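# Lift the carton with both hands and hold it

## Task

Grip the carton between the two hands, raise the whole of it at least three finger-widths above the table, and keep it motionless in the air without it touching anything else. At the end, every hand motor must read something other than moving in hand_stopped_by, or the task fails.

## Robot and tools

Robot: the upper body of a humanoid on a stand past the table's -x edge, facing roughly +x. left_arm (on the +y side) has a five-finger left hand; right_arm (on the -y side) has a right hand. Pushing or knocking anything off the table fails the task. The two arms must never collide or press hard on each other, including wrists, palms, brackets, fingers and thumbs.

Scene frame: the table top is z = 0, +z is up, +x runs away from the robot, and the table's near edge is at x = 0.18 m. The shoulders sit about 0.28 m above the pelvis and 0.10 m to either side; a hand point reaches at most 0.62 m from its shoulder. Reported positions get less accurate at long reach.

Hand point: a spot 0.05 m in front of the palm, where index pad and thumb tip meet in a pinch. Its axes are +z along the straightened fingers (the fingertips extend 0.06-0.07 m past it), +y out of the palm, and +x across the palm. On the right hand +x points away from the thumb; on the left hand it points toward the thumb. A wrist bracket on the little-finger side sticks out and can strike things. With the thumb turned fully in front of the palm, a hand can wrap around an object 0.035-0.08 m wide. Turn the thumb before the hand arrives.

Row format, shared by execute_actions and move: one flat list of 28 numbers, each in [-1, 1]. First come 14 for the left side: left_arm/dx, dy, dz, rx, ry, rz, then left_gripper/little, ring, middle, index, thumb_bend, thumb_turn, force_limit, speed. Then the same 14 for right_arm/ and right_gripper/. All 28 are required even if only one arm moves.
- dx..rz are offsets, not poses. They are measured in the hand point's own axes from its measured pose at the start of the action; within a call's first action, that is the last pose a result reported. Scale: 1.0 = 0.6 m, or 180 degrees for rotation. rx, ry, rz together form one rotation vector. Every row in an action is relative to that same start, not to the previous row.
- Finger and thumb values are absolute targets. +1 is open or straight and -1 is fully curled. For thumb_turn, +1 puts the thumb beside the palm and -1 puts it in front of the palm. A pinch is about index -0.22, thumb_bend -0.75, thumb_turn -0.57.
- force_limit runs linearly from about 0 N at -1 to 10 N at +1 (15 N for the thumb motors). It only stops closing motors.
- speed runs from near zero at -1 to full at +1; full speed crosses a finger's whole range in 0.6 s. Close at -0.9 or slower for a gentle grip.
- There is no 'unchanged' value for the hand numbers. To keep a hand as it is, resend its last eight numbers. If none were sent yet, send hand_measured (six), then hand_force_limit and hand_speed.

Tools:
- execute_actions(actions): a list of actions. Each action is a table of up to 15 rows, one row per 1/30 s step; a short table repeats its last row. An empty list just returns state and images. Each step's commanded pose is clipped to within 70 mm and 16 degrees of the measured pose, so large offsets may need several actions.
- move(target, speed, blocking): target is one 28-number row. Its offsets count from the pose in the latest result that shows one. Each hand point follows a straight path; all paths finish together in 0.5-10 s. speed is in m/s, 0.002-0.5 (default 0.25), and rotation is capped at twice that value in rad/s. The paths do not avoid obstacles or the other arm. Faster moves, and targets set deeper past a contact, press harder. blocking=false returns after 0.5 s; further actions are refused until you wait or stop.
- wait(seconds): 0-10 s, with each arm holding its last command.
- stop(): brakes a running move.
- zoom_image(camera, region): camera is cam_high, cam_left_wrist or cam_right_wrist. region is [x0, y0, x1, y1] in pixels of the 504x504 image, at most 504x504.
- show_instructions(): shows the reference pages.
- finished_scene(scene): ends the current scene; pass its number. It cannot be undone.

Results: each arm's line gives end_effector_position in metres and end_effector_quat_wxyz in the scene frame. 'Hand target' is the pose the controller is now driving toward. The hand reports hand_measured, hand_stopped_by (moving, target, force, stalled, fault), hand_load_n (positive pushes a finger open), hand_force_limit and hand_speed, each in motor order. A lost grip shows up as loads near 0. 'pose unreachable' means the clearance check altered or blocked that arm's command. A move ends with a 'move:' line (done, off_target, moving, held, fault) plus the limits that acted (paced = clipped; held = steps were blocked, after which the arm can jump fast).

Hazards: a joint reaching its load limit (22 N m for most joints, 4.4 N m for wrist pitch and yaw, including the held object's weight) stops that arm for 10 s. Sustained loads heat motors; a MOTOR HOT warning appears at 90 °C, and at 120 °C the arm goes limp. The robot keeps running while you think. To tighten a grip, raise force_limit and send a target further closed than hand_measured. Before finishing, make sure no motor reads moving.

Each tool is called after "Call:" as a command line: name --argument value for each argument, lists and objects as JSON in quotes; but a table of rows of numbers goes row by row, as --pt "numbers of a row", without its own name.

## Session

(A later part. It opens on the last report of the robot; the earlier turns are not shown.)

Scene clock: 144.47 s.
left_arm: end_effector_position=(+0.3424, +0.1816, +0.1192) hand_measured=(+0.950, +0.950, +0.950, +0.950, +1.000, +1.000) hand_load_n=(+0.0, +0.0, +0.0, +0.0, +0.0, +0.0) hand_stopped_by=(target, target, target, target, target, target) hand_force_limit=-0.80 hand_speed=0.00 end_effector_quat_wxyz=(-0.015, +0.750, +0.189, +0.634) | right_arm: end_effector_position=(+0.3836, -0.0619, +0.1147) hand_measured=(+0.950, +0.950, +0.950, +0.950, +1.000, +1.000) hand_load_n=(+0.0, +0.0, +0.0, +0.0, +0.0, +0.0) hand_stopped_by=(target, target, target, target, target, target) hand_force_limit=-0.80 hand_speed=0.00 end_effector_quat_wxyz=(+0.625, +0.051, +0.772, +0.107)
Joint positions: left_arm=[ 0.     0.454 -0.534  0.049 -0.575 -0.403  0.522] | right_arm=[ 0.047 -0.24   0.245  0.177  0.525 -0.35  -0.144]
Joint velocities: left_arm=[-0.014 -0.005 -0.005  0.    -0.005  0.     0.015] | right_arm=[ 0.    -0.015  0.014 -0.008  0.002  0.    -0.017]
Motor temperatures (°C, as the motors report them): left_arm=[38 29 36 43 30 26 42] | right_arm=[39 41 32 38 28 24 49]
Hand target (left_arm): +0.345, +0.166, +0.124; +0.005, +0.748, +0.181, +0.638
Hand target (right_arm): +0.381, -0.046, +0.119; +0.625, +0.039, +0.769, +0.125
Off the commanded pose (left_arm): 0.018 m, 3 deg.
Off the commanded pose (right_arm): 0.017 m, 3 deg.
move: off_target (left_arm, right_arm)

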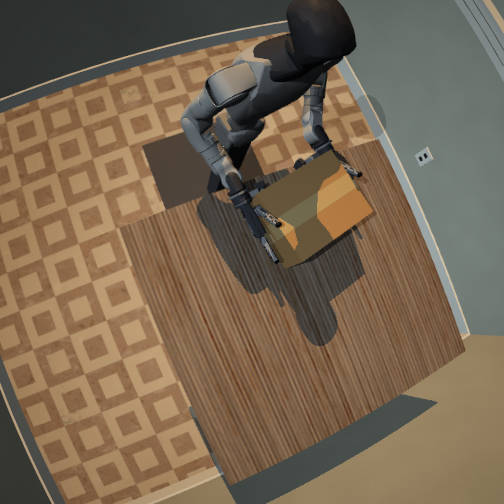

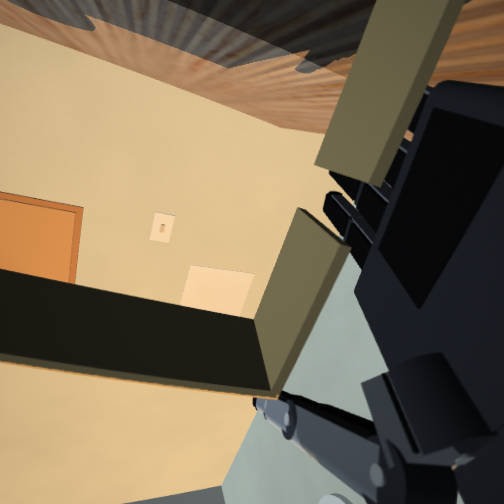

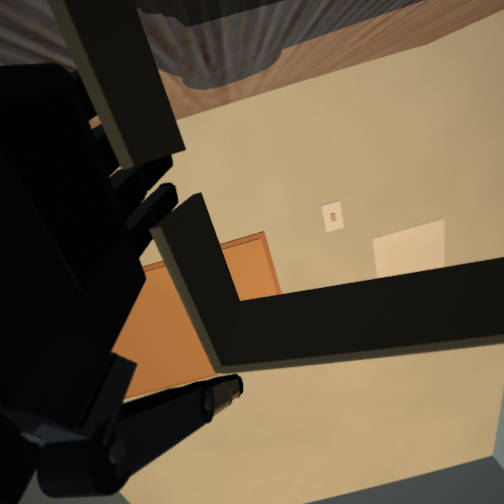

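Call:
execute_actions --actions '[[[0.0021,0.0305,-0.0042,-0.014,0,-0.0052,0.95,0.95,0.95,0.95,1,1,-0.8,0,-0.0021,0.0305,-0.0011,-0.015,0,0.0016,0.95,0.95,0.95,0.95,1,1,-0.8,0],[0.0023,0.033,-0.0045,-0.0155,0,-0.0054,0.95,0.95,0.95,0.95,1,1,-0.8,0,-0.0023,0.033,-0.0012,-0.0165,0,0.0018,0.95,0.95,0.95,0.95,1,1,-0.8,0],[0.0025,0.0365,-0.005,-0.0178,0,-0.0058,0.95,0.95,0.95,0.95,1,1,-0.8,0,-0.0025,0.0365,-0.0013,-0.0189,0,0.0021,0.95,0.95,0.95,0.95,1,1,-0.8,0],[0.0028,0.041,-0.0055,-0.0205,0,-0.0063,0.95,0.95,0.95,0.95,1,1,-0.8,0,-0.0028,0.041,-0.0015,-0.0217,0,0.0026,0.95,0.95,0.95,0.95,1,1,-0.8,0],[0.003,0.0455,-0.0061,-0.0235,0,-0.0068,0.95,0.95,0.95,0.95,1,1,-0.8,0,-0.003,0.0455,-0.0017,-0.0248,0,0.003,0.95,0.95,0.95,0.95,1,1,-0.8,0],[0.0033,0.0503,-0.0067,-0.0265,0,-0.0073,0.95,0.95,0.95,0.95,1,1,-0.8,0,-0.0033,0.0503,-0.0019,-0.028,0,0.0035,0.95,0.95,0.95,0.95,1,1,-0.8,0],[0.0036,0.055,-0.0073,-0.0295,0,-0.0078,0.95,0.95,0.95,0.95,1,1,-0.8,0,-0.0036,0.055,-0.0021,-0.031,0,0.0039,0.95,0.95,0.95,0.95,1,1,-0.8,0],[0.004,0.06,-0.0079,-0.0325,0,-0.0083,0.95,0.95,0.95,0.95,1,1,-0.8,0,-0.004,0.06,-0.0023,-0.034,0,0.0044,0.95,0.95,0.95,0.95,1,1,-0.8,0],[0.0043,0.0645,-0.0085,-0.0355,0,-0.0088,0.95,0.95,0.95,0.95,1,1,-0.8,0,-0.0043,0.0645,-0.0025,-0.037,0,0.0049,0.95,0.95,0.95,0.95,1,1,-0.8,0],[0.0045,0.069,-0.009,-0.038,0,-0.0092,0.95,0.95,0.95,0.95,1,1,-0.8,0,-0.0045,0.069,-0.0027,-0.04,0,0.0053,0.95,0.95,0.95,0.95,1,1,-0.8,0],[0.0047,0.0725,-0.0095,-0.0405,0,-0.0096,0.95,0.95,0.95,0.95,1,1,-0.8,0,-0.0047,0.0725,-0.0028,-0.0425,0,0.0056,0.95,0.95,0.95,0.95,1,1,-0.8,0],[0.0049,0.075,-0.0098,-0.042,0,-0.0098,0.95,0.95,0.95,0.95,1,1,-0.8,0,-0.0049,0.075,-0.0029,-0.044,0,0.0058,0.95,0.95,0.95,0.95,1,1,-0.8,0],[0.005,0.0765,-0.01,-0.043,0,-0.01,0.95,0.95,0.95,0.95,1,1,-0.8,0,-0.005,0.0765,-0.003,-0.045,0,0.006,0.95,0.95,0.95,0.95,1,1,-0.8,0]]]'

Call:
wait --seconds 0.2

Scene clock: 147.20 s.
left_arm: end_effector_position=(+0.3449, +0.1777, +0.1193) hand_measured=(+0.950, +0.950, +0.950, +0.950, +1.000, +1.000) hand_load_n=(+0.0, +0.0, +0.0, +0.0, +0.0, +0.0) hand_stopped_by=(target, target, target, target, target, target) hand_force_limit=-0.80 hand_speed=0.00 end_effector_quat_wxyz=(-0.009, +0.753, +0.179, +0.633) | right_arm: end_effector_position=(+0.3853, -0.0600, +0.1146) hand_measured=(+0.950, +0.950, +0.950, +0.950, +1.000, +1.000) hand_load_n=(+0.0, +0.0, +0.0, +0.0, +0.0, +0.5) hand_stopped_by=(target, target, target, target, target, target) hand_force_limit=-0.80 hand_speed=0.00 end_effector_quat_wxyz=(+0.619, +0.046, +0.775, +0.115)
Joint positions: left_arm=[-0.019  0.474 -0.554  0.053 -0.591 -0.4    0.517] | right_arm=[ 0.034 -0.27   0.264  0.174  0.56  -0.336 -0.14 ]
Joint velocities: left_arm=[-0.044  0.046 -0.023  0.025 -0.048 -0.018  0.   ] | right_arm=[-0.041 -0.067  0.06   0.008  0.063 -0.008  0.   ]
Motor temperatures (°C, as the motors report them): left_arm=[38 29 36 42 30 26 40] | right_arm=[39 41 31 38 28 24 46]
Hand target (left_arm): +0.349, +0.140, +0.134; +0.045, +0.746, +0.159, +0.645
Hand target (right_arm): +0.378, -0.019, +0.129; +0.625, +0.014, +0.762, +0.167
Off the commanded pose (left_arm): 0.042 m, 7 deg.
Off the commanded pose (right_arm): 0.044 m, 7 deg.

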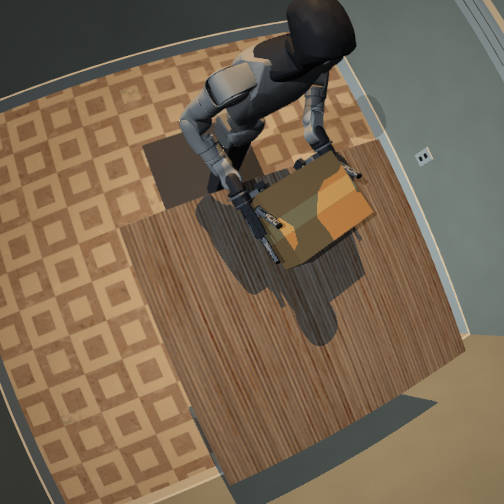

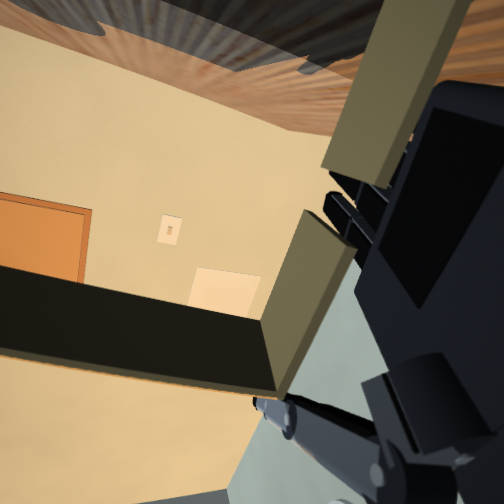

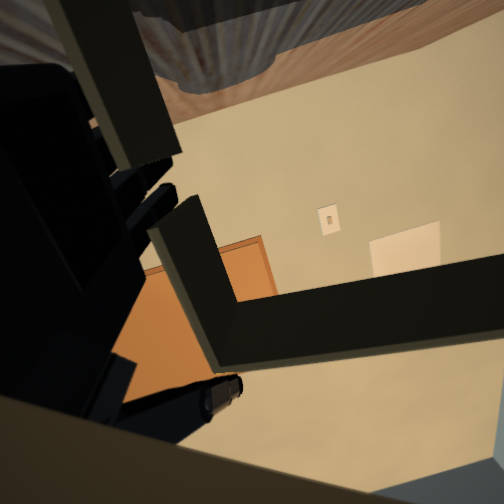

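Scene clock: 147.40 s.
left_arm: end_effector_position=(+0.3451, +0.1776, +0.1193) hand_measured=(+0.950, +0.950, +0.950, +0.950, +1.000, +1.000) hand_load_n=(+0.0, +0.0, +0.0, +0.0, +0.0, +0.0) hand_stopped_by=(target, target, target, target, target, target) hand_force_limit=-0.80 hand_speed=0.00 end_effector_quat_wxyz=(-0.008, +0.753, +0.179, +0.634) | right_arm: end_effector_position=(+0.3855, -0.0599, +0.1147) hand_measured=(+0.950, +0.950, +0.950, +0.950, +1.000, +1.000) hand_load_n=(+0.0, +0.0, +0.0, +0.0, +0.0, +0.5) hand_stopped_by=(target, target, target, target, target, target) hand_force_limit=-0.80 hand_speed=0.00 end_effector_quat_wxyz=(+0.619, +0.046, +0.775, +0.116)
Joint positions: left_arm=[-0.021  0.476 -0.557  0.054 -0.594 -0.401  0.517] | right_arm=[ 0.032 -0.273  0.267  0.175  0.564 -0.337 -0.14 ]
Joint velocities: left_arm=[ 0.002  0.     0.    -0.006 -0.003  0.     0.   ] | right_arm=[-0.008  0.012  0.003 -0.005 -0.003  0.     0.   ]
Motor temperatures (°C, as the motors report them): left_arm=[38 29 36 42 30 26 40] | right_arm=[39 41 31 38 28 24 46]
Hand target (left_arm): +0.349, +0.140, +0.134; +0.045, +0.746, +0.159, +0.645
Hand target (right_arm): +0.378, -0.019, +0.129; +0.625, +0.014, +0.762, +0.167
Off the commanded pose (left_arm): 0.042 m, 7 deg.
Off the commanded pose (right_arm): 0.044 m, 7 deg.
wait: 0.20 s; at rest by 0.17 s

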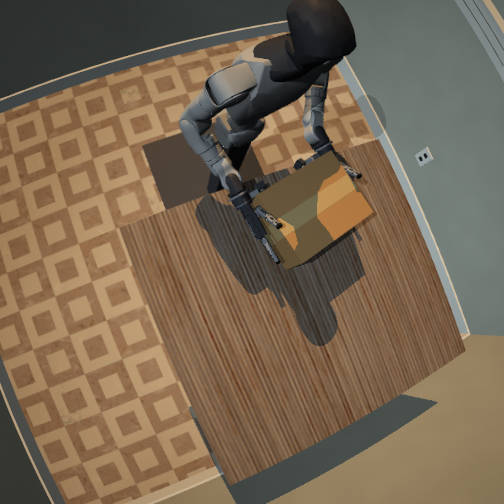

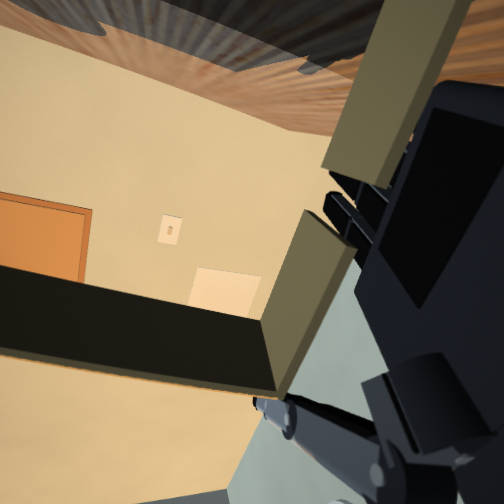

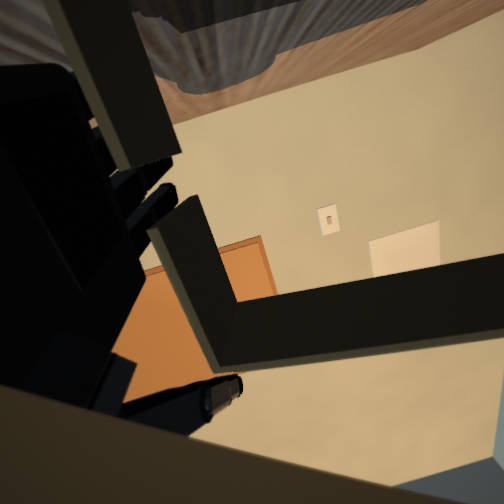

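Call:
execute_actions --actions '[[[0.0071,0.0696,-0.011,-0.0352,0.0029,-0.0127,0.85,0.85,0.85,0.85,1,1,-0.8,-0.7,-0.0057,0.0739,-0.005,-0.0394,-0.0054,0.004,0.85,0.85,0.85,0.85,1,1,-0.8,-0.7],[0.0078,0.0698,-0.011,-0.0356,0.0044,-0.0127,0.85,0.85,0.85,0.85,1,1,-0.8,-0.7,-0.0067,0.0741,-0.005,-0.0399,-0.0076,0.004,0.85,0.85,0.85,0.85,1,1,-0.8,-0.7],[0.0087,0.07,-0.011,-0.036,0.0063,-0.0127,0.85,0.85,0.85,0.85,1,1,-0.8,-0.7,-0.008,0.0744,-0.005,-0.0406,-0.0104,0.004,0.85,0.85,0.85,0.85,1,1,-0.8,-0.7],[0.0097,0.0702,-0.011,-0.0365,0.0085,-0.0127,0.85,0.85,0.85,0.85,1,1,-0.8,-0.7,-0.0096,0.0748,-0.005,-0.0415,-0.0137,0.004,0.85,0.85,0.85,0.85,1,1,-0.8,-0.7],[0.0108,0.0704,-0.011,-0.0371,0.0107,-0.0127,0.85,0.85,0.85,0.85,1,1,-0.8,-0.7,-0.0111,0.0751,-0.005,-0.0423,-0.017,0.004,0.85,0.85,0.85,0.85,1,1,-0.8,-0.7],[0.0118,0.0707,-0.011,-0.0376,0.013,-0.0127,0.85,0.85,0.85,0.85,1,1,-0.8,-0.7,-0.0127,0.0755,-0.005,-0.0431,-0.0203,0.004,0.85,0.85,0.85,0.85,1,1,-0.8,-0.7],[0.0129,0.0709,-0.011,-0.0381,0.0152,-0.0127,0.85,0.85,0.85,0.85,1,1,-0.8,-0.7,-0.0142,0.0758,-0.005,-0.044,-0.0237,0.004,0.85,0.85,0.85,0.85,1,1,-0.8,-0.7],[0.0138,0.0711,-0.011,-0.0386,0.0173,-0.0127,0.85,0.85,0.85,0.85,1,1,-0.8,-0.7,-0.0157,0.0762,-0.005,-0.0447,-0.0267,0.004,0.85,0.85,0.85,0.85,1,1,-0.8,-0.7],[0.0146,0.0713,-0.011,-0.039,0.0189,-0.0127,0.85,0.85,0.85,0.85,1,1,-0.8,-0.7,-0.0168,0.0764,-0.005,-0.0454,-0.0292,0.004,0.85,0.85,0.85,0.85,1,1,-0.8,-0.7],[0.0151,0.0714,-0.011,-0.0393,0.02,-0.0127,0.85,0.85,0.85,0.85,1,1,-0.8,-0.7,-0.0176,0.0766,-0.005,-0.0458,-0.0309,0.004,0.85,0.85,0.85,0.85,1,1,-0.8,-0.7],[0.0154,0.0715,-0.011,-0.0394,0.0206,-0.0127,0.85,0.85,0.85,0.85,1,1,-0.8,-0.7,-0.018,0.0767,-0.005,-0.046,-0.0317,0.004,0.85,0.85,0.85,0.85,1,1,-0.8,-0.7]]]'

Call:
wait --seconds 0.1

Call:
zoom_image --camera "cam_high" --region '[210, 130, 350, 270]'

Scene clock: 209.10 s.
left_arm: end_effector_position=(+0.3470, +0.1781, +0.1252) hand_measured=(+0.850, +0.850, +0.850, +0.850, +1.000, +1.000) hand_load_n=(+0.0, +0.0, +0.0, +0.0, +0.0, +0.0) hand_stopped_by=(target, target, target, target, target, target) hand_force_limit=-0.80 hand_speed=-0.70 end_effector_quat_wxyz=(-0.007, +0.735, +0.176, +0.655) | right_arm: end_effector_position=(+0.3875, -0.0603, +0.1215) hand_measured=(+0.850, +0.850, +0.850, +0.850, +1.000, +1.000) hand_load_n=(+0.0, +0.0, +0.0, +0.0, -1.0, +0.5) hand_stopped_by=(target, target, target, target, target, target) hand_force_limit=-0.80 hand_speed=-0.70 end_effector_quat_wxyz=(+0.650, +0.044, +0.749, +0.123)
Joint positions: left_arm=[-0.05   0.466 -0.579  0.134 -0.583 -0.502  0.499] | right_arm=[-0.014 -0.255  0.281  0.311  0.568 -0.496 -0.087]
Joint velocities: left_arm=[-0.043  0.006 -0.026  0.051 -0.005 -0.064  0.005] | right_arm=[-0.025  0.     0.04   0.077  0.04  -0.105  0.   ]
Motor temperatures (°C, as the motors report them): left_arm=[39 30 36 43 30 25 38] | right_arm=[40 41 32 40 28 24 46]
Hand target (left_arm): +0.350, +0.140, +0.139; +0.044, +0.727, +0.155, +0.667
Hand target (right_arm): +0.380, -0.020, +0.136; +0.658, +0.013, +0.733, +0.173
Off the commanded pose (left_arm): 0.042 m, 7 deg.
Off the commanded pose (right_arm): 0.045 m, 7 deg.

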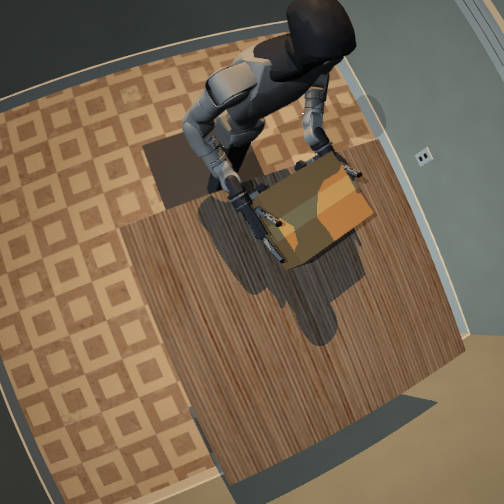

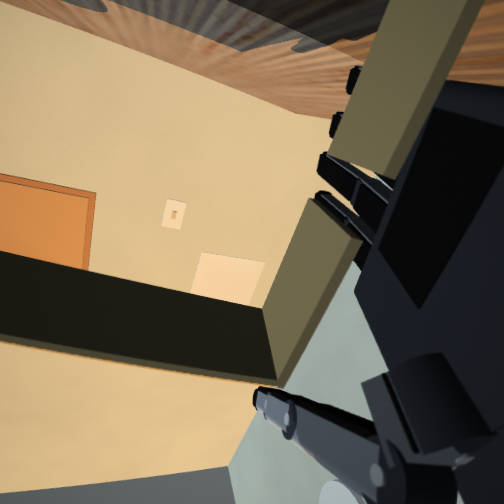

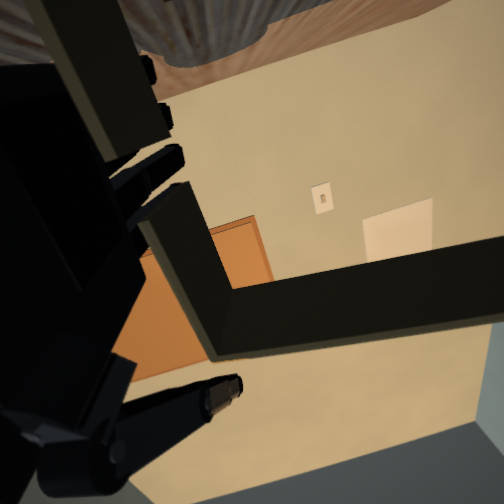

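Scene clock: 209.20 s.
left_arm: end_effector_position=(+0.3470, +0.1779, +0.1254) hand_measured=(+0.850, +0.850, +0.850, +0.850, +1.000, +1.000) hand_load_n=(+0.0, +0.0, +0.0, +0.0, +0.0, +0.0) hand_stopped_by=(target, target, target, target, target, target) hand_force_limit=-0.80 hand_speed=-0.70 end_effector_quat_wxyz=(-0.007, +0.734, +0.175, +0.656) | right_arm: end_effector_position=(+0.3875, -0.0603, +0.1217) hand_measured=(+0.850, +0.850, +0.850, +0.850, +1.000, +1.000) hand_load_n=(+0.0, +0.0, +0.0, +0.0, -1.0, +0.0) hand_stopped_by=(target, target, target, target, target, target) hand_force_limit=-0.80 hand_speed=-0.70 end_effector_quat_wxyz=(+0.650, +0.045, +0.748, +0.123)
Joint positions: left_arm=[-0.052  0.467 -0.581  0.136 -0.583 -0.505  0.5  ] | right_arm=[-0.016 -0.255  0.283  0.314  0.57  -0.501 -0.087]
Joint velocities: left_arm=[-0.002 -0.003  0.005 -0.002  0.006 -0.009  0.004] | right_arm=[-0.008 -0.006  0.014  0.011  0.    -0.012  0.   ]
Motor temperatures (°C, as the motors report them): left_arm=[39 30 36 43 30 25 38] | right_arm=[40 41 32 40 28 24 46]
Hand target (left_arm): +0.350, +0.140, +0.139; +0.044, +0.727, +0.155, +0.667
Hand target (right_arm): +0.380, -0.020, +0.136; +0.658, +0.013, +0.733, +0.173
Off the commanded pose (left_arm): 0.042 m, 7 deg.
Off the commanded pose (right_arm): 0.045 m, 7 deg.
wait: 0.10 s; no rest

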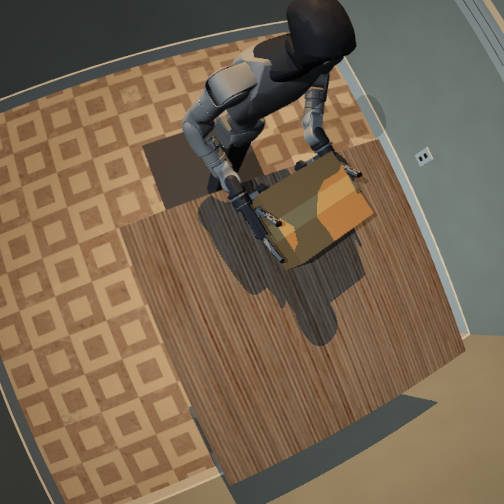

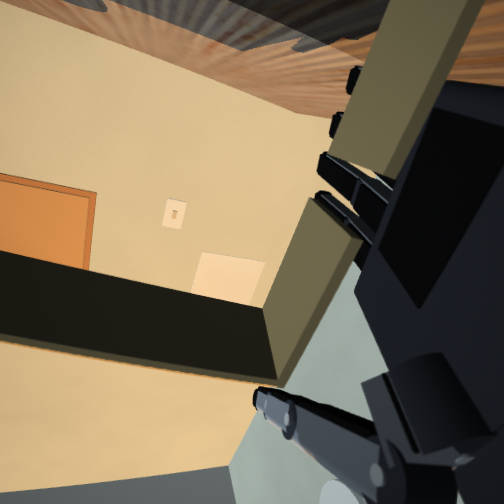

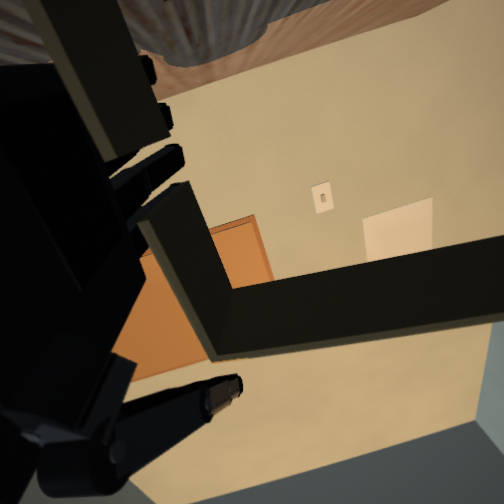

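Region (210, 130, 350, 270) of cam_high's 504x504 image, scaled by 3.600, with more detail than that image has.

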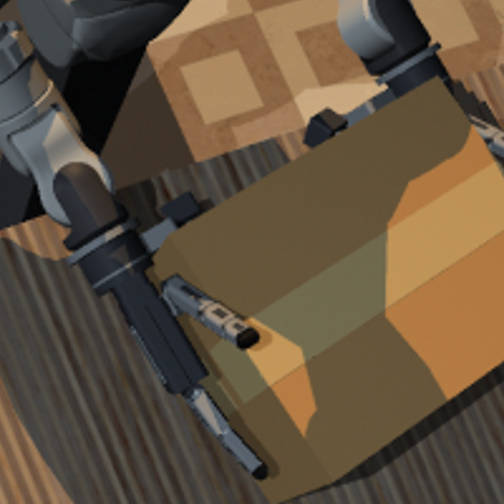

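Call:
execute_actions --actions '[[[0.006,0.0691,-0.011,-0.0353,0.0032,-0.0127,0.55,0.55,0.55,0.55,1,1,-0.85,-0.75,-0.0066,0.0751,-0.004,-0.0393,-0.0062,0.004,0.55,0.55,0.55,0.55,1,1,-0.85,-0.75],[0.007,0.0693,-0.011,-0.0358,0.0052,-0.0127,0.55,0.55,0.55,0.55,1,1,-0.85,-0.75,-0.0074,0.0753,-0.004,-0.0398,-0.0082,0.004,0.55,0.55,0.55,0.55,1,1,-0.85,-0.75],[0.0082,0.0696,-0.011,-0.0364,0.0077,-0.0127,0.55,0.55,0.55,0.55,1,1,-0.85,-0.75,-0.0085,0.0756,-0.004,-0.0405,-0.0107,0.004,0.55,0.55,0.55,0.55,1,1,-0.85,-0.75],[0.0096,0.0699,-0.011,-0.0371,0.0107,-0.0127,0.55,0.55,0.55,0.55,1,1,-0.85,-0.75,-0.0099,0.0759,-0.004,-0.0412,-0.0136,0.004,0.55,0.55,0.55,0.55,1,1,-0.85,-0.75],[0.011,0.0702,-0.011,-0.0378,0.0137,-0.0127,0.55,0.55,0.55,0.55,1,1,-0.85,-0.75,-0.0112,0.0762,-0.004,-0.042,-0.0166,0.004,0.55,0.55,0.55,0.55,1,1,-0.85,-0.75],[0.0125,0.0705,-0.011,-0.0385,0.0166,-0.0127,0.55,0.55,0.55,0.55,1,1,-0.85,-0.75,-0.0125,0.0765,-0.004,-0.0428,-0.0195,0.004,0.55,0.55,0.55,0.55,1,1,-0.85,-0.75],[0.0139,0.0708,-0.011,-0.0392,0.0196,-0.0127,0.55,0.55,0.55,0.55,1,1,-0.85,-0.75,-0.0138,0.0768,-0.004,-0.0435,-0.0225,0.004,0.55,0.55,0.55,0.55,1,1,-0.85,-0.75],[0.0152,0.071,-0.011,-0.0398,0.0223,-0.0127,0.55,0.55,0.55,0.55,1,1,-0.85,-0.75,-0.015,0.077,-0.004,-0.0442,-0.0252,0.004,0.55,0.55,0.55,0.55,1,1,-0.85,-0.75],[0.0163,0.0713,-0.011,-0.0404,0.0246,-0.0127,0.55,0.55,0.55,0.55,1,1,-0.85,-0.75,-0.016,0.0773,-0.004,-0.0448,-0.0274,0.004,0.55,0.55,0.55,0.55,1,1,-0.85,-0.75],[0.017,0.0714,-0.011,-0.0407,0.0261,-0.0127,0.55,0.55,0.55,0.55,1,1,-0.85,-0.75,-0.0167,0.0774,-0.004,-0.0452,-0.0289,0.004,0.55,0.55,0.55,0.55,1,1,-0.85,-0.75],[0.0174,0.0715,-0.011,-0.0409,0.0268,-0.0127,0.55,0.55,0.55,0.55,1,1,-0.85,-0.75,-0.017,0.0775,-0.004,-0.0454,-0.0296,0.004,0.55,0.55,0.55,0.55,1,1,-0.85,-0.75]]]'

Call:
wait --seconds 0.2

Scene clock: 210.47 s.
left_arm: end_effector_position=(+0.3478, +0.1790, +0.1323) hand_measured=(+0.796, +0.740, +0.684, +0.684, +1.000, +1.000) hand_load_n=(+0.5, +1.0, +1.0, +0.0, +0.0, +0.0) hand_stopped_by=(force, force, force, moving, target, target) hand_force_limit=-0.85 hand_speed=-0.75 end_effector_quat_wxyz=(-0.006, +0.709, +0.171, +0.684) | right_arm: end_effector_position=(+0.3886, -0.0611, +0.1275) hand_measured=(+0.796, +0.754, +0.700, +0.684, +1.000, +1.000) hand_load_n=(+0.5, +0.5, +1.5, +0.0, -0.5, +0.0) hand_stopped_by=(force, force, force, moving, target, target) hand_force_limit=-0.85 hand_speed=-0.75 end_effector_quat_wxyz=(+0.676, +0.043, +0.724, +0.126)
Joint positions: left_arm=[-0.089  0.444 -0.603  0.251 -0.57  -0.64   0.469] | right_arm=[-0.064 -0.236  0.296  0.445  0.582 -0.644 -0.041]
Joint velocities: left_arm=[-0.029 -0.005 -0.046  0.06  -0.008 -0.083  0.022] | right_arm=[-0.034  0.     0.031  0.077  0.041 -0.11   0.   ]
Motor temperatures (°C, as the motors report them): left_arm=[39 30 36 43 30 25 38] | right_arm=[40 41 32 40 28 24 46]
Hand target (left_arm): +0.351, +0.141, +0.146; +0.045, +0.701, +0.148, +0.696
Hand target (right_arm): +0.380, -0.020, +0.143; +0.685, +0.010, +0.707, +0.178
Off the commanded pose (left_arm): 0.043 m, 7 deg.
Off the commanded pose (right_arm): 0.046 m, 8 deg.

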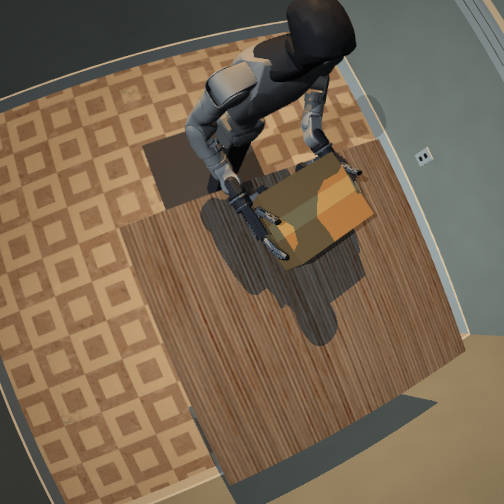

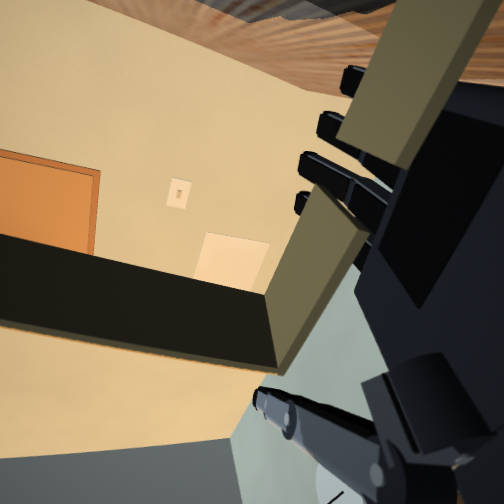

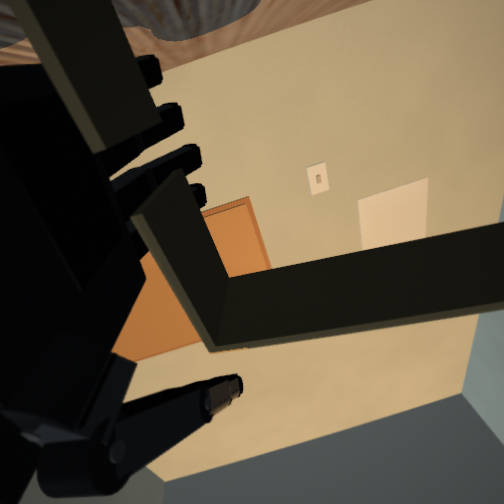

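Scene clock: 210.67 s.
left_arm: end_effector_position=(+0.3478, +0.1790, +0.1325) hand_measured=(+0.796, +0.740, +0.684, +0.602, +1.000, +1.000) hand_load_n=(+0.5, +1.0, +0.5, +0.0, +0.0, +0.0) hand_stopped_by=(force, force, force, moving, target, target) hand_force_limit=-0.85 hand_speed=-0.75 end_effector_quat_wxyz=(-0.006, +0.709, +0.171, +0.684) | right_arm: end_effector_position=(+0.3886, -0.0612, +0.1277) hand_measured=(+0.796, +0.754, +0.700, +0.602, +1.000, +1.000) hand_load_n=(+0.5, +0.5, +1.0, +0.5, -0.5, +0.0) hand_stopped_by=(force, force, force, moving, target, target) hand_force_limit=-0.85 hand_speed=-0.75 end_effector_quat_wxyz=(+0.677, +0.044, +0.724, +0.126)
Joint positions: left_arm=[-0.09   0.444 -0.605  0.254 -0.57  -0.645  0.471] | right_arm=[-0.066 -0.236  0.299  0.449  0.586 -0.65  -0.041]
Joint velocities: left_arm=[-0.003  0.003  0.011 -0.005 -0.009  0.     0.   ] | right_arm=[ 0.005  0.014  0.     0.     0.023 -0.005  0.   ]
Motor temperatures (°C, as the motors report them): left_arm=[39 30 36 43 30 25 38] | right_arm=[40 41 32 40 28 24 46]
Hand target (left_arm): +0.351, +0.141, +0.146; +0.045, +0.701, +0.148, +0.696
Hand target (right_arm): +0.380, -0.020, +0.143; +0.685, +0.010, +0.707, +0.178
Off the commanded pose (left_arm): 0.043 m, 7 deg.
Off the commanded pose (right_arm): 0.046 m, 8 deg.
wait: 0.20 s; no rest

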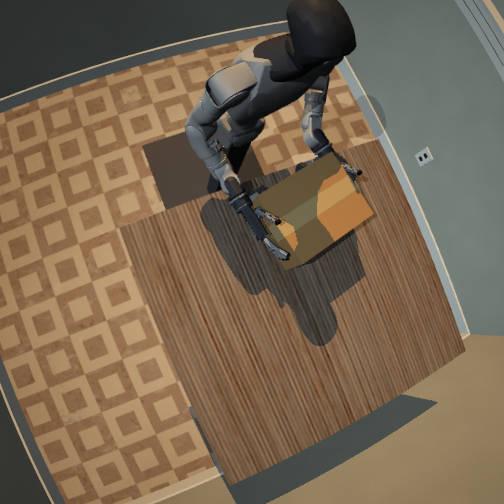

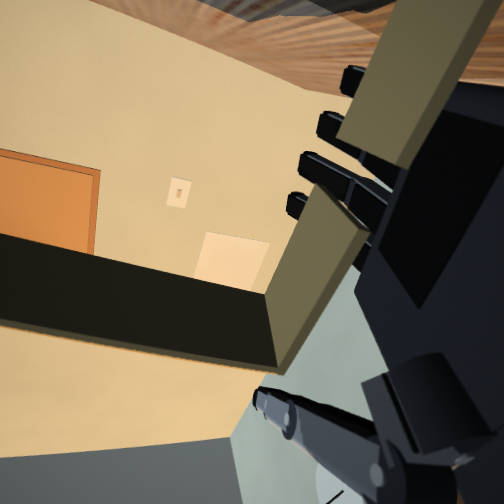

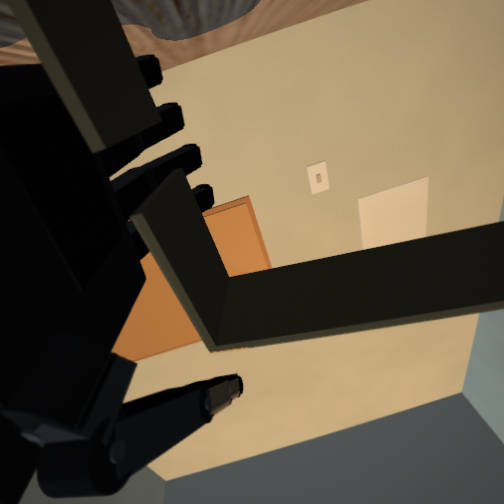

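Call:
execute_actions --actions '[[[0.005,0.0595,-0.0077,-0.0306,0.0017,-0.0094,0.55,0.55,0.55,0.55,1,1,-0.85,-0.75,-0.006,0.0655,-0.0026,-0.0349,-0.005,0.0043,0.55,0.55,0.55,0.55,1,1,-0.85,-0.75],[0.0039,0.0455,-0.0059,-0.0234,0.0013,-0.0072,0.55,0.55,0.55,0.55,1,1,-0.85,-0.75,-0.0046,0.05,-0.002,-0.0267,-0.004,0.0033,0.55,0.55,0.55,0.55,1,1,-0.85,-0.75],[0.0027,0.0315,-0.004,-0.0162,0.001,-0.005,0.55,0.55,0.55,0.55,1,1,-0.85,-0.75,-0.0032,0.0347,-0.0014,-0.0185,-0.0027,0.0023,0.55,0.55,0.55,0.55,1,1,-0.85,-0.75],[0.0017,0.0196,-0.0025,-0.01,0.0006,-0.003,0.55,0.55,0.55,0.55,1,1,-0.85,-0.75,-0.002,0.0216,-0.0008,-0.0115,-0.0017,0.0014,0.55,0.55,0.55,0.55,1,1,-0.85,-0.75],[0.001,0.011,-0.0014,-0.0055,0.0003,-0.0017,0.55,0.55,0.55,0.55,1,1,-0.85,-0.75,-0.001,0.012,-0.0005,-0.006,-0.001,0.0008,0.55,0.55,0.55,0.55,1,1,-0.85,-0.75],[0.0007,0.007,0,-0.003,0,-0.001,0.55,0.55,0.55,0.55,1,1,-0.85,-0.75,-0.0007,0.0075,0.0007,-0.0035,-0.0005,0.0005,0.55,0.55,0.55,0.55,1,1,-0.85,-0.75],[0.0008,0.007,0.002,-0.003,0,-0.001,0.55,0.55,0.55,0.55,1,1,-0.85,-0.75,-0.0008,0.0075,0.0027,-0.0035,-0.0005,0.0005,0.55,0.55,0.55,0.55,1,1,-0.85,-0.75],[0.0009,0.0072,0.005,-0.003,0,-0.001,0.55,0.55,0.55,0.55,1,1,-0.85,-0.75,-0.0009,0.0077,0.0057,-0.0035,-0.0005,0.0005,0.55,0.55,0.55,0.55,1,1,-0.85,-0.75],[0.001,0.0074,0.0085,-0.003,0,-0.001,0.55,0.55,0.55,0.55,1,1,-0.85,-0.75,-0.001,0.0079,0.0092,-0.0035,-0.0005,0.0005,0.55,0.55,0.55,0.55,1,1,-0.85,-0.75],[0.0012,0.0077,0.012,-0.003,0,-0.001,0.55,0.55,0.55,0.55,1,1,-0.85,-0.75,-0.0012,0.0082,0.0127,-0.0035,-0.0005,0.0005,0.55,0.55,0.55,0.55,1,1,-0.85,-0.75],[0.0013,0.008,0.0155,-0.003,0,-0.001,0.55,0.55,0.55,0.55,1,1,-0.85,-0.75,-0.0013,0.0085,0.0162,-0.0035,-0.0005,0.0005,0.55,0.55,0.55,0.55,1,1,-0.85,-0.75],[0.0014,0.0082,0.0185,-0.003,0,-0.001,0.55,0.55,0.55,0.55,1,1,-0.85,-0.75,-0.0014,0.0087,0.0192,-0.0035,-0.0005,0.0005,0.55,0.55,0.55,0.55,1,1,-0.85,-0.75],[0.0015,0.0084,0.021,-0.003,0,-0.001,0.55,0.55,0.55,0.55,1,1,-0.85,-0.75,-0.0015,0.0089,0.0217,-0.0035,-0.0005,0.0005,0.55,0.55,0.55,0.55,1,1,-0.85,-0.75],[0.0016,0.0085,0.0225,-0.003,0,-0.001,0.55,0.55,0.55,0.55,1,1,-0.85,-0.75,-0.0016,0.009,0.0232,-0.0035,-0.0005,0.0005,0.55,0.55,0.55,0.55,1,1,-0.85,-0.75]]]'

Call:
wait --seconds 0.25

Call:
zoom_image --camera "cam_high" --region '[210, 130, 350, 270]'

Scene clock: 211.97 s.
left_arm: end_effector_position=(+0.3583, +0.1822, +0.1316) hand_measured=(+0.796, +0.740, +0.684, +0.560, +1.000, +1.000) hand_load_n=(+0.0, +0.0, +0.0, +0.5, +0.0, +0.0) hand_stopped_by=(force, force, force, force, target, target) hand_force_limit=-0.85 hand_speed=-0.75 end_effector_quat_wxyz=(-0.009, +0.710, +0.170, +0.683) | right_arm: end_effector_position=(+0.3988, -0.0604, +0.1264) hand_measured=(+0.796, +0.754, +0.700, +0.588, +1.000, +1.000) hand_load_n=(+0.0, +0.0, +0.0, +0.5, +0.0, +0.0) hand_stopped_by=(force, force, force, force, target, target) hand_force_limit=-0.85 hand_speed=-0.75 end_effector_quat_wxyz=(+0.676, +0.042, +0.725, +0.123)
Joint positions: left_arm=[-0.137  0.442 -0.604  0.292 -0.593 -0.631  0.463] | right_arm=[-0.113 -0.239  0.298  0.489  0.594 -0.639 -0.045]
Joint velocities: left_arm=[-0.212 -0.017  0.008  0.164 -0.1    0.058 -0.041] | right_arm=[-0.235  0.026 -0.02   0.183  0.054  0.056  0.   ]
Motor temperatures (°C, as the motors report them): left_arm=[39 30 36 43 30 25 37] | right_arm=[40 41 32 39 28 24 45]
Hand target (left_arm): +0.362, +0.178, +0.134; -0.002, +0.708, +0.170, +0.685
Hand target (right_arm): +0.401, -0.054, +0.129; +0.677, +0.041, +0.723, +0.132
Off the commanded pose (left_arm): 0.006 m, 1 deg.
Off the commanded pose (right_arm): 0.007 m, 1 deg.

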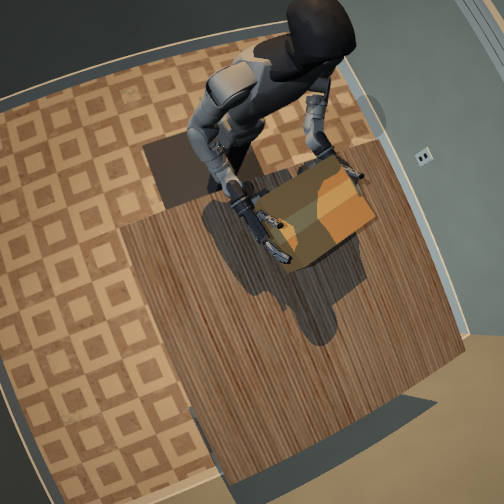

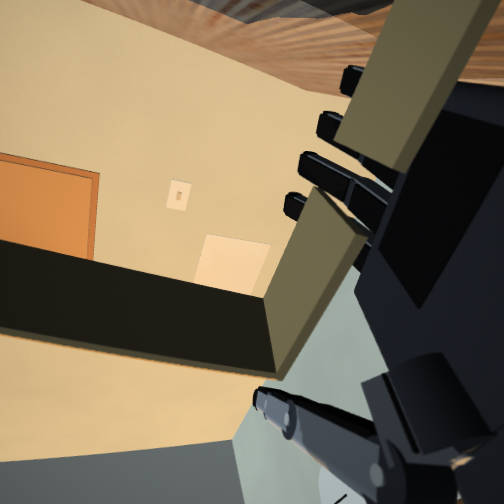

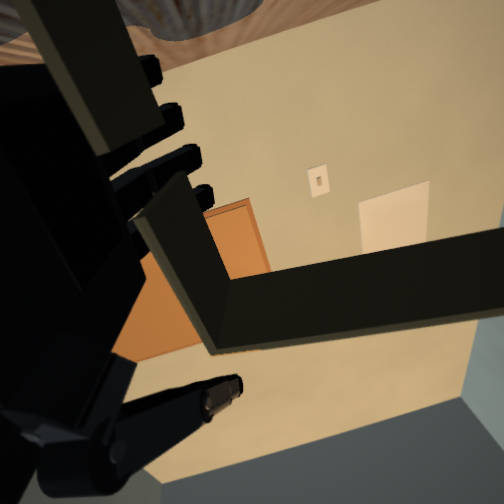

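Scene clock: 212.23 s.
left_arm: end_effector_position=(+0.3601, +0.1828, +0.1316) hand_measured=(+0.796, +0.740, +0.684, +0.560, +1.000, +1.000) hand_load_n=(+0.0, +0.0, +0.0, +0.5, +0.0, +0.0) hand_stopped_by=(force, force, force, force, target, target) hand_force_limit=-0.85 hand_speed=-0.75 end_effector_quat_wxyz=(-0.010, +0.710, +0.170, +0.683) | right_arm: end_effector_position=(+0.4007, -0.0599, +0.1263) hand_measured=(+0.796, +0.754, +0.700, +0.588, +1.000, +1.000) hand_load_n=(+0.0, +0.0, +0.0, +0.0, +0.0, +0.0) hand_stopped_by=(force, force, force, force, target, target) hand_force_limit=-0.85 hand_speed=-0.75 end_effector_quat_wxyz=(+0.676, +0.042, +0.726, +0.123)
Joint positions: left_arm=[-0.145  0.441 -0.603  0.299 -0.597 -0.629  0.461] | right_arm=[-0.122 -0.238  0.297  0.497  0.596 -0.637 -0.045]
Joint velocities: left_arm=[-0.009  0.012  0.    -0.002  0.     0.     0.   ] | right_arm=[ 0.003 -0.002  0.008  0.     0.     0.     0.   ]
Motor temperatures (°C, as the motors report them): left_arm=[39 30 36 43 30 25 37] | right_arm=[40 41 31 39 28 24 45]
Hand target (left_arm): +0.362, +0.178, +0.134; -0.002, +0.708, +0.170, +0.685
Hand target (right_arm): +0.401, -0.054, +0.129; +0.677, +0.041, +0.723, +0.132
Off the commanded pose (left_arm): 0.006 m, 1 deg.
Off the commanded pose (right_arm): 0.006 m, 1 deg.
wait: 0.27 s; at rest by 0.20 s

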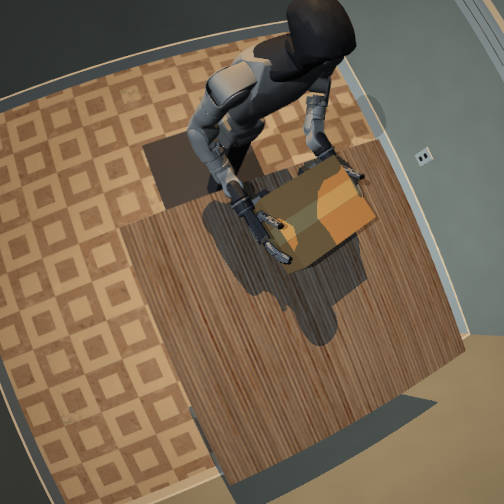

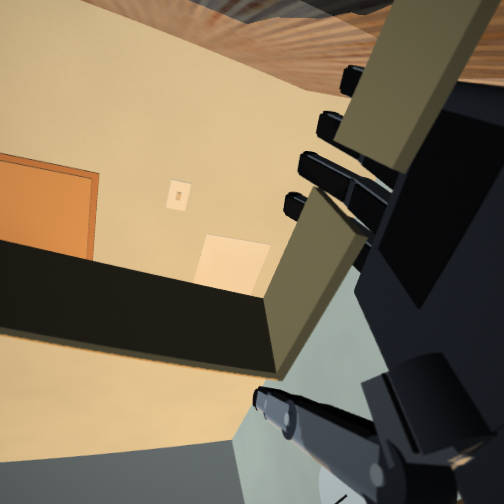

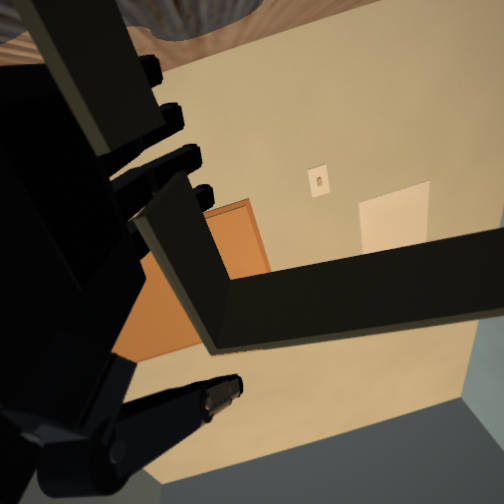

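Region (210, 130, 350, 270) of cam_high's 504x504 image, scaled by 3.600, with more detail than that image has.

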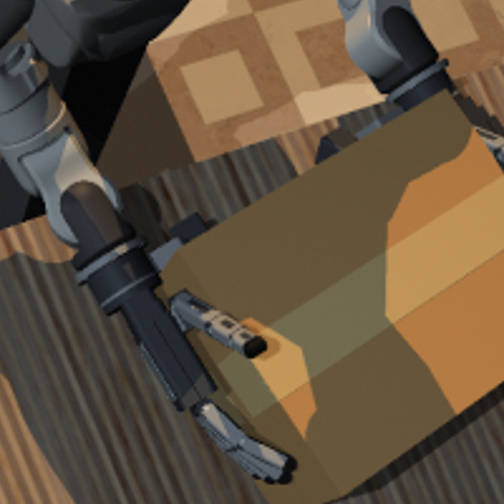

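Call:
execute_actions --actions '[[[0.002,0.012,0,-0.006,0,-0.002,0.55,0.55,0.55,0.55,1,1,-0.85,-0.75,-0.002,0.0125,0.001,-0.007,-0.001,0.0015,0.55,0.55,0.55,0.55,1,1,-0.85,-0.75],[0.0024,0.017,-0.0007,-0.0087,0.0002,-0.0028,0.55,0.55,0.55,0.55,1,1,-0.85,-0.75,-0.0024,0.0177,0.0007,-0.0099,-0.0014,0.0019,0.55,0.55,0.55,0.55,1,1,-0.85,-0.75],[0.0028,0.0236,-0.0015,-0.0122,0.0004,-0.004,0.55,0.55,0.55,0.55,1,1,-0.85,-0.75,-0.003,0.0246,0.0004,-0.0137,-0.002,0.0024,0.55,0.55,0.55,0.55,1,1,-0.85,-0.75],[0.0034,0.0311,-0.0025,-0.0161,0.0007,-0.0052,0.55,0.55,0.55,0.55,1,1,-0.85,-0.75,-0.0036,0.0324,0,-0.018,-0.0026,0.003,0.55,0.55,0.55,0.55,1,1,-0.85,-0.75],[0.004,0.0394,-0.0036,-0.0205,0.001,-0.0066,0.55,0.55,0.55,0.55,1,1,-0.85,-0.75,-0.0043,0.041,-0.0003,-0.0228,-0.0033,0.0036,0.55,0.55,0.55,0.55,1,1,-0.85,-0.75],[0.0046,0.0477,-0.0047,-0.0249,0.0013,-0.008,0.55,0.55,0.55,0.55,1,1,-0.85,-0.75,-0.005,0.0497,-0.0007,-0.0276,-0.004,0.0043,0.55,0.55,0.55,0.55,1,1,-0.85,-0.75],[0.0052,0.056,-0.0058,-0.0293,0.0016,-0.0094,0.55,0.55,0.55,0.55,1,1,-0.85,-0.75,-0.0057,0.0583,-0.0011,-0.0324,-0.0047,0.005,0.55,0.55,0.55,0.55,1,1,-0.85,-0.75],[0.0058,0.0643,-0.0069,-0.0337,0.0019,-0.0108,0.55,0.55,0.55,0.55,1,1,-0.85,-0.75,-0.0064,0.067,-0.0015,-0.0372,-0.0054,0.0056,0.55,0.55,0.55,0.55,1,1,-0.85,-0.75],[0.0064,0.0726,-0.008,-0.0381,0.0022,-0.0122,0.55,0.55,0.55,0.55,1,1,-0.85,-0.75,-0.0071,0.0756,-0.0019,-0.042,-0.0061,0.0062,0.55,0.55,0.55,0.55,1,1,-0.85,-0.75],[0.0069,0.0801,-0.009,-0.0421,0.0025,-0.0135,0.55,0.55,0.55,0.55,1,1,-0.85,-0.75,-0.0077,0.0834,-0.0023,-0.0464,-0.0067,0.0068,0.55,0.55,0.55,0.55,1,1,-0.85,-0.75],[0.0074,0.0867,-0.0099,-0.0456,0.0027,-0.0146,0.55,0.55,0.55,0.55,1,1,-0.85,-0.75,-0.0083,0.0903,-0.0026,-0.0502,-0.0073,0.0073,0.55,0.55,0.55,0.55,1,1,-0.85,-0.75],[0.0078,0.0917,-0.0106,-0.0482,0.0029,-0.0154,0.55,0.55,0.55,0.55,1,1,-0.85,-0.75,-0.0087,0.0955,-0.0028,-0.0531,-0.0077,0.0077,0.55,0.55,0.55,0.55,1,1,-0.85,-0.75],[0.008,0.095,-0.011,-0.05,0.003,-0.016,0.55,0.55,0.55,0.55,1,0.85,-0.7,-0.9,-0.009,0.099,-0.003,-0.055,-0.008,0.008,0.55,0.55,0.55,0.55,1,0.85,-0.7,-0.9]]]'

Call:
wait --seconds 0.4

Scene clock: 213.57 s.
left_arm: end_effector_position=(+0.3624, +0.1815, +0.1320) hand_measured=(+0.796, +0.740, +0.684, +0.560, +1.000, +1.000) hand_load_n=(+1.0, +1.5, +1.0, +2.0, +0.0, +0.0) hand_stopped_by=(force, force, force, force, target, moving) hand_force_limit=-0.70 hand_speed=-0.90 end_effector_quat_wxyz=(-0.004, +0.710, +0.171, +0.683) | right_arm: end_effector_position=(+0.4017, -0.0591, +0.1268) hand_measured=(+0.796, +0.754, +0.700, +0.588, +1.000, +1.000) hand_load_n=(+1.0, +1.0, +2.0, +2.5, -0.5, +0.0) hand_stopped_by=(force, force, force, force, target, moving) hand_force_limit=-0.70 hand_speed=-0.90 end_effector_quat_wxyz=(+0.675, +0.043, +0.725, +0.128)
Joint positions: left_arm=[-0.161  0.448 -0.624  0.307 -0.621 -0.636  0.462] | right_arm=[-0.133 -0.249  0.318  0.509  0.623 -0.647 -0.041]
Joint velocities: left_arm=[-0.055  0.038 -0.077  0.028 -0.069 -0.051  0.025] | right_arm=[-0.037 -0.044  0.074  0.037  0.094 -0.049 -0.028]
Motor temperatures (°C, as the motors report them): left_arm=[39 30 36 43 30 25 37] | right_arm=[40 41 31 39 28 24 45]
Hand target (left_arm): +0.365, +0.131, +0.150; +0.062, +0.700, +0.135, +0.698
Hand target (right_arm): +0.389, -0.007, +0.145; +0.684, -0.006, +0.704, +0.193
Off the commanded pose (left_arm): 0.056 m, 9 deg.
Off the commanded pose (right_arm): 0.059 m, 10 deg.

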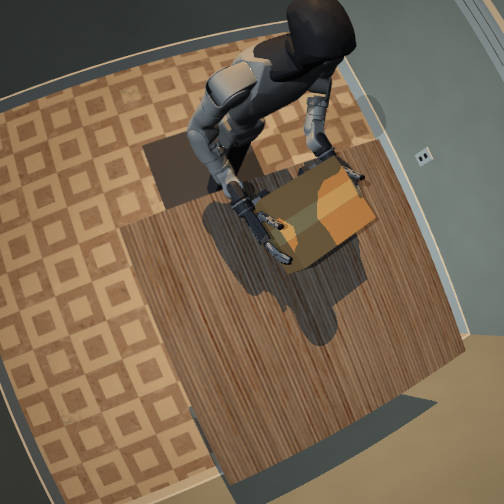

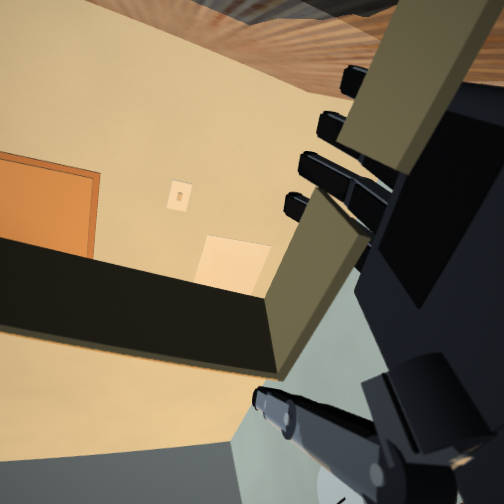

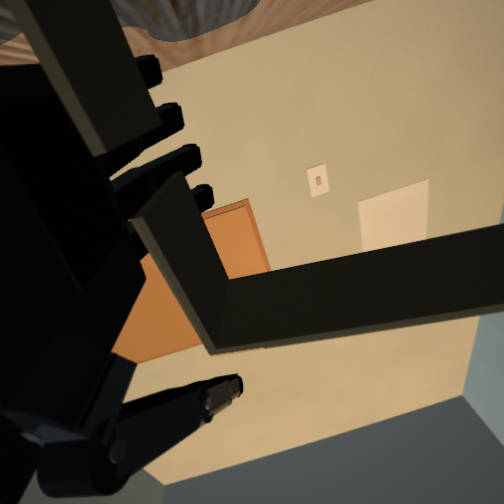

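Scene clock: 213.97 s.
left_arm: end_effector_position=(+0.3626, +0.1815, +0.1320) hand_measured=(+0.796, +0.740, +0.684, +0.560, +1.000, +0.944) hand_load_n=(+1.0, +1.5, +1.0, +2.0, +0.0, +0.0) hand_stopped_by=(force, force, force, force, target, moving) hand_force_limit=-0.70 hand_speed=-0.90 end_effector_quat_wxyz=(-0.004, +0.710, +0.171, +0.683) | right_arm: end_effector_position=(+0.4019, -0.0593, +0.1269) hand_measured=(+0.796, +0.754, +0.700, +0.588, +1.000, +0.986) hand_load_n=(+1.0, +1.0, +2.0, +2.5, +0.0, +2.0) hand_stopped_by=(force, force, force, force, target, force) hand_force_limit=-0.70 hand_speed=-0.90 end_effector_quat_wxyz=(+0.675, +0.043, +0.725, +0.128)
Joint positions: left_arm=[-0.164  0.45  -0.629  0.309 -0.625 -0.64   0.464] | right_arm=[-0.135 -0.252  0.323  0.511  0.629 -0.651 -0.042]
Joint velocities: left_arm=[-0.009  0.006 -0.012  0.011 -0.008 -0.002  0.   ] | right_arm=[-0.002 -0.002 -0.002 -0.006 -0.011  0.     0.   ]
Motor temperatures (°C, as the motors report them): left_arm=[39 30 36 43 30 25 37] | right_arm=[40 41 31 39 28 24 45]
Hand target (left_arm): +0.365, +0.131, +0.150; +0.062, +0.700, +0.135, +0.698
Hand target (right_arm): +0.389, -0.007, +0.145; +0.684, -0.006, +0.704, +0.193
Off the commanded pose (left_arm): 0.056 m, 9 deg.
Off the commanded pose (right_arm): 0.059 m, 10 deg.
wait: 0.40 s; no rest

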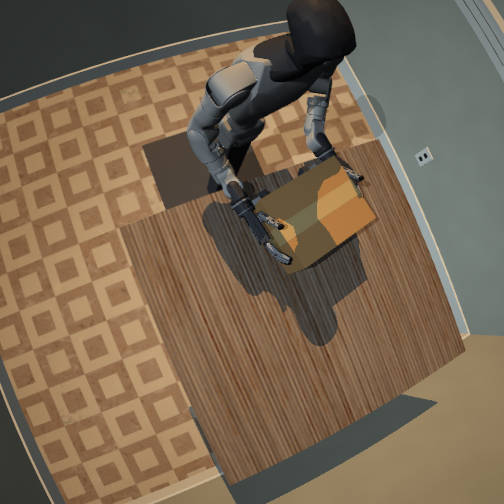

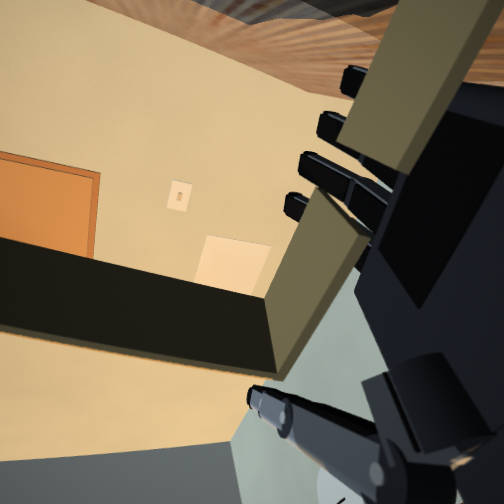

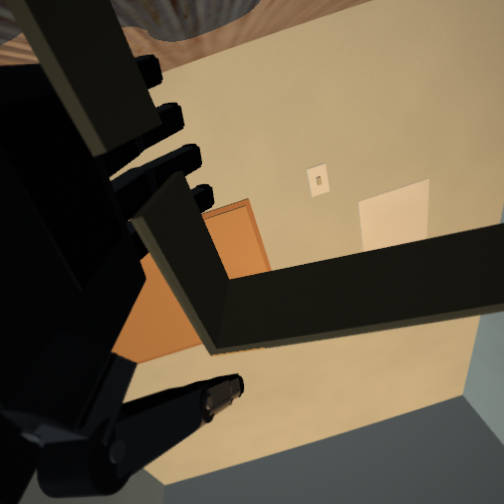

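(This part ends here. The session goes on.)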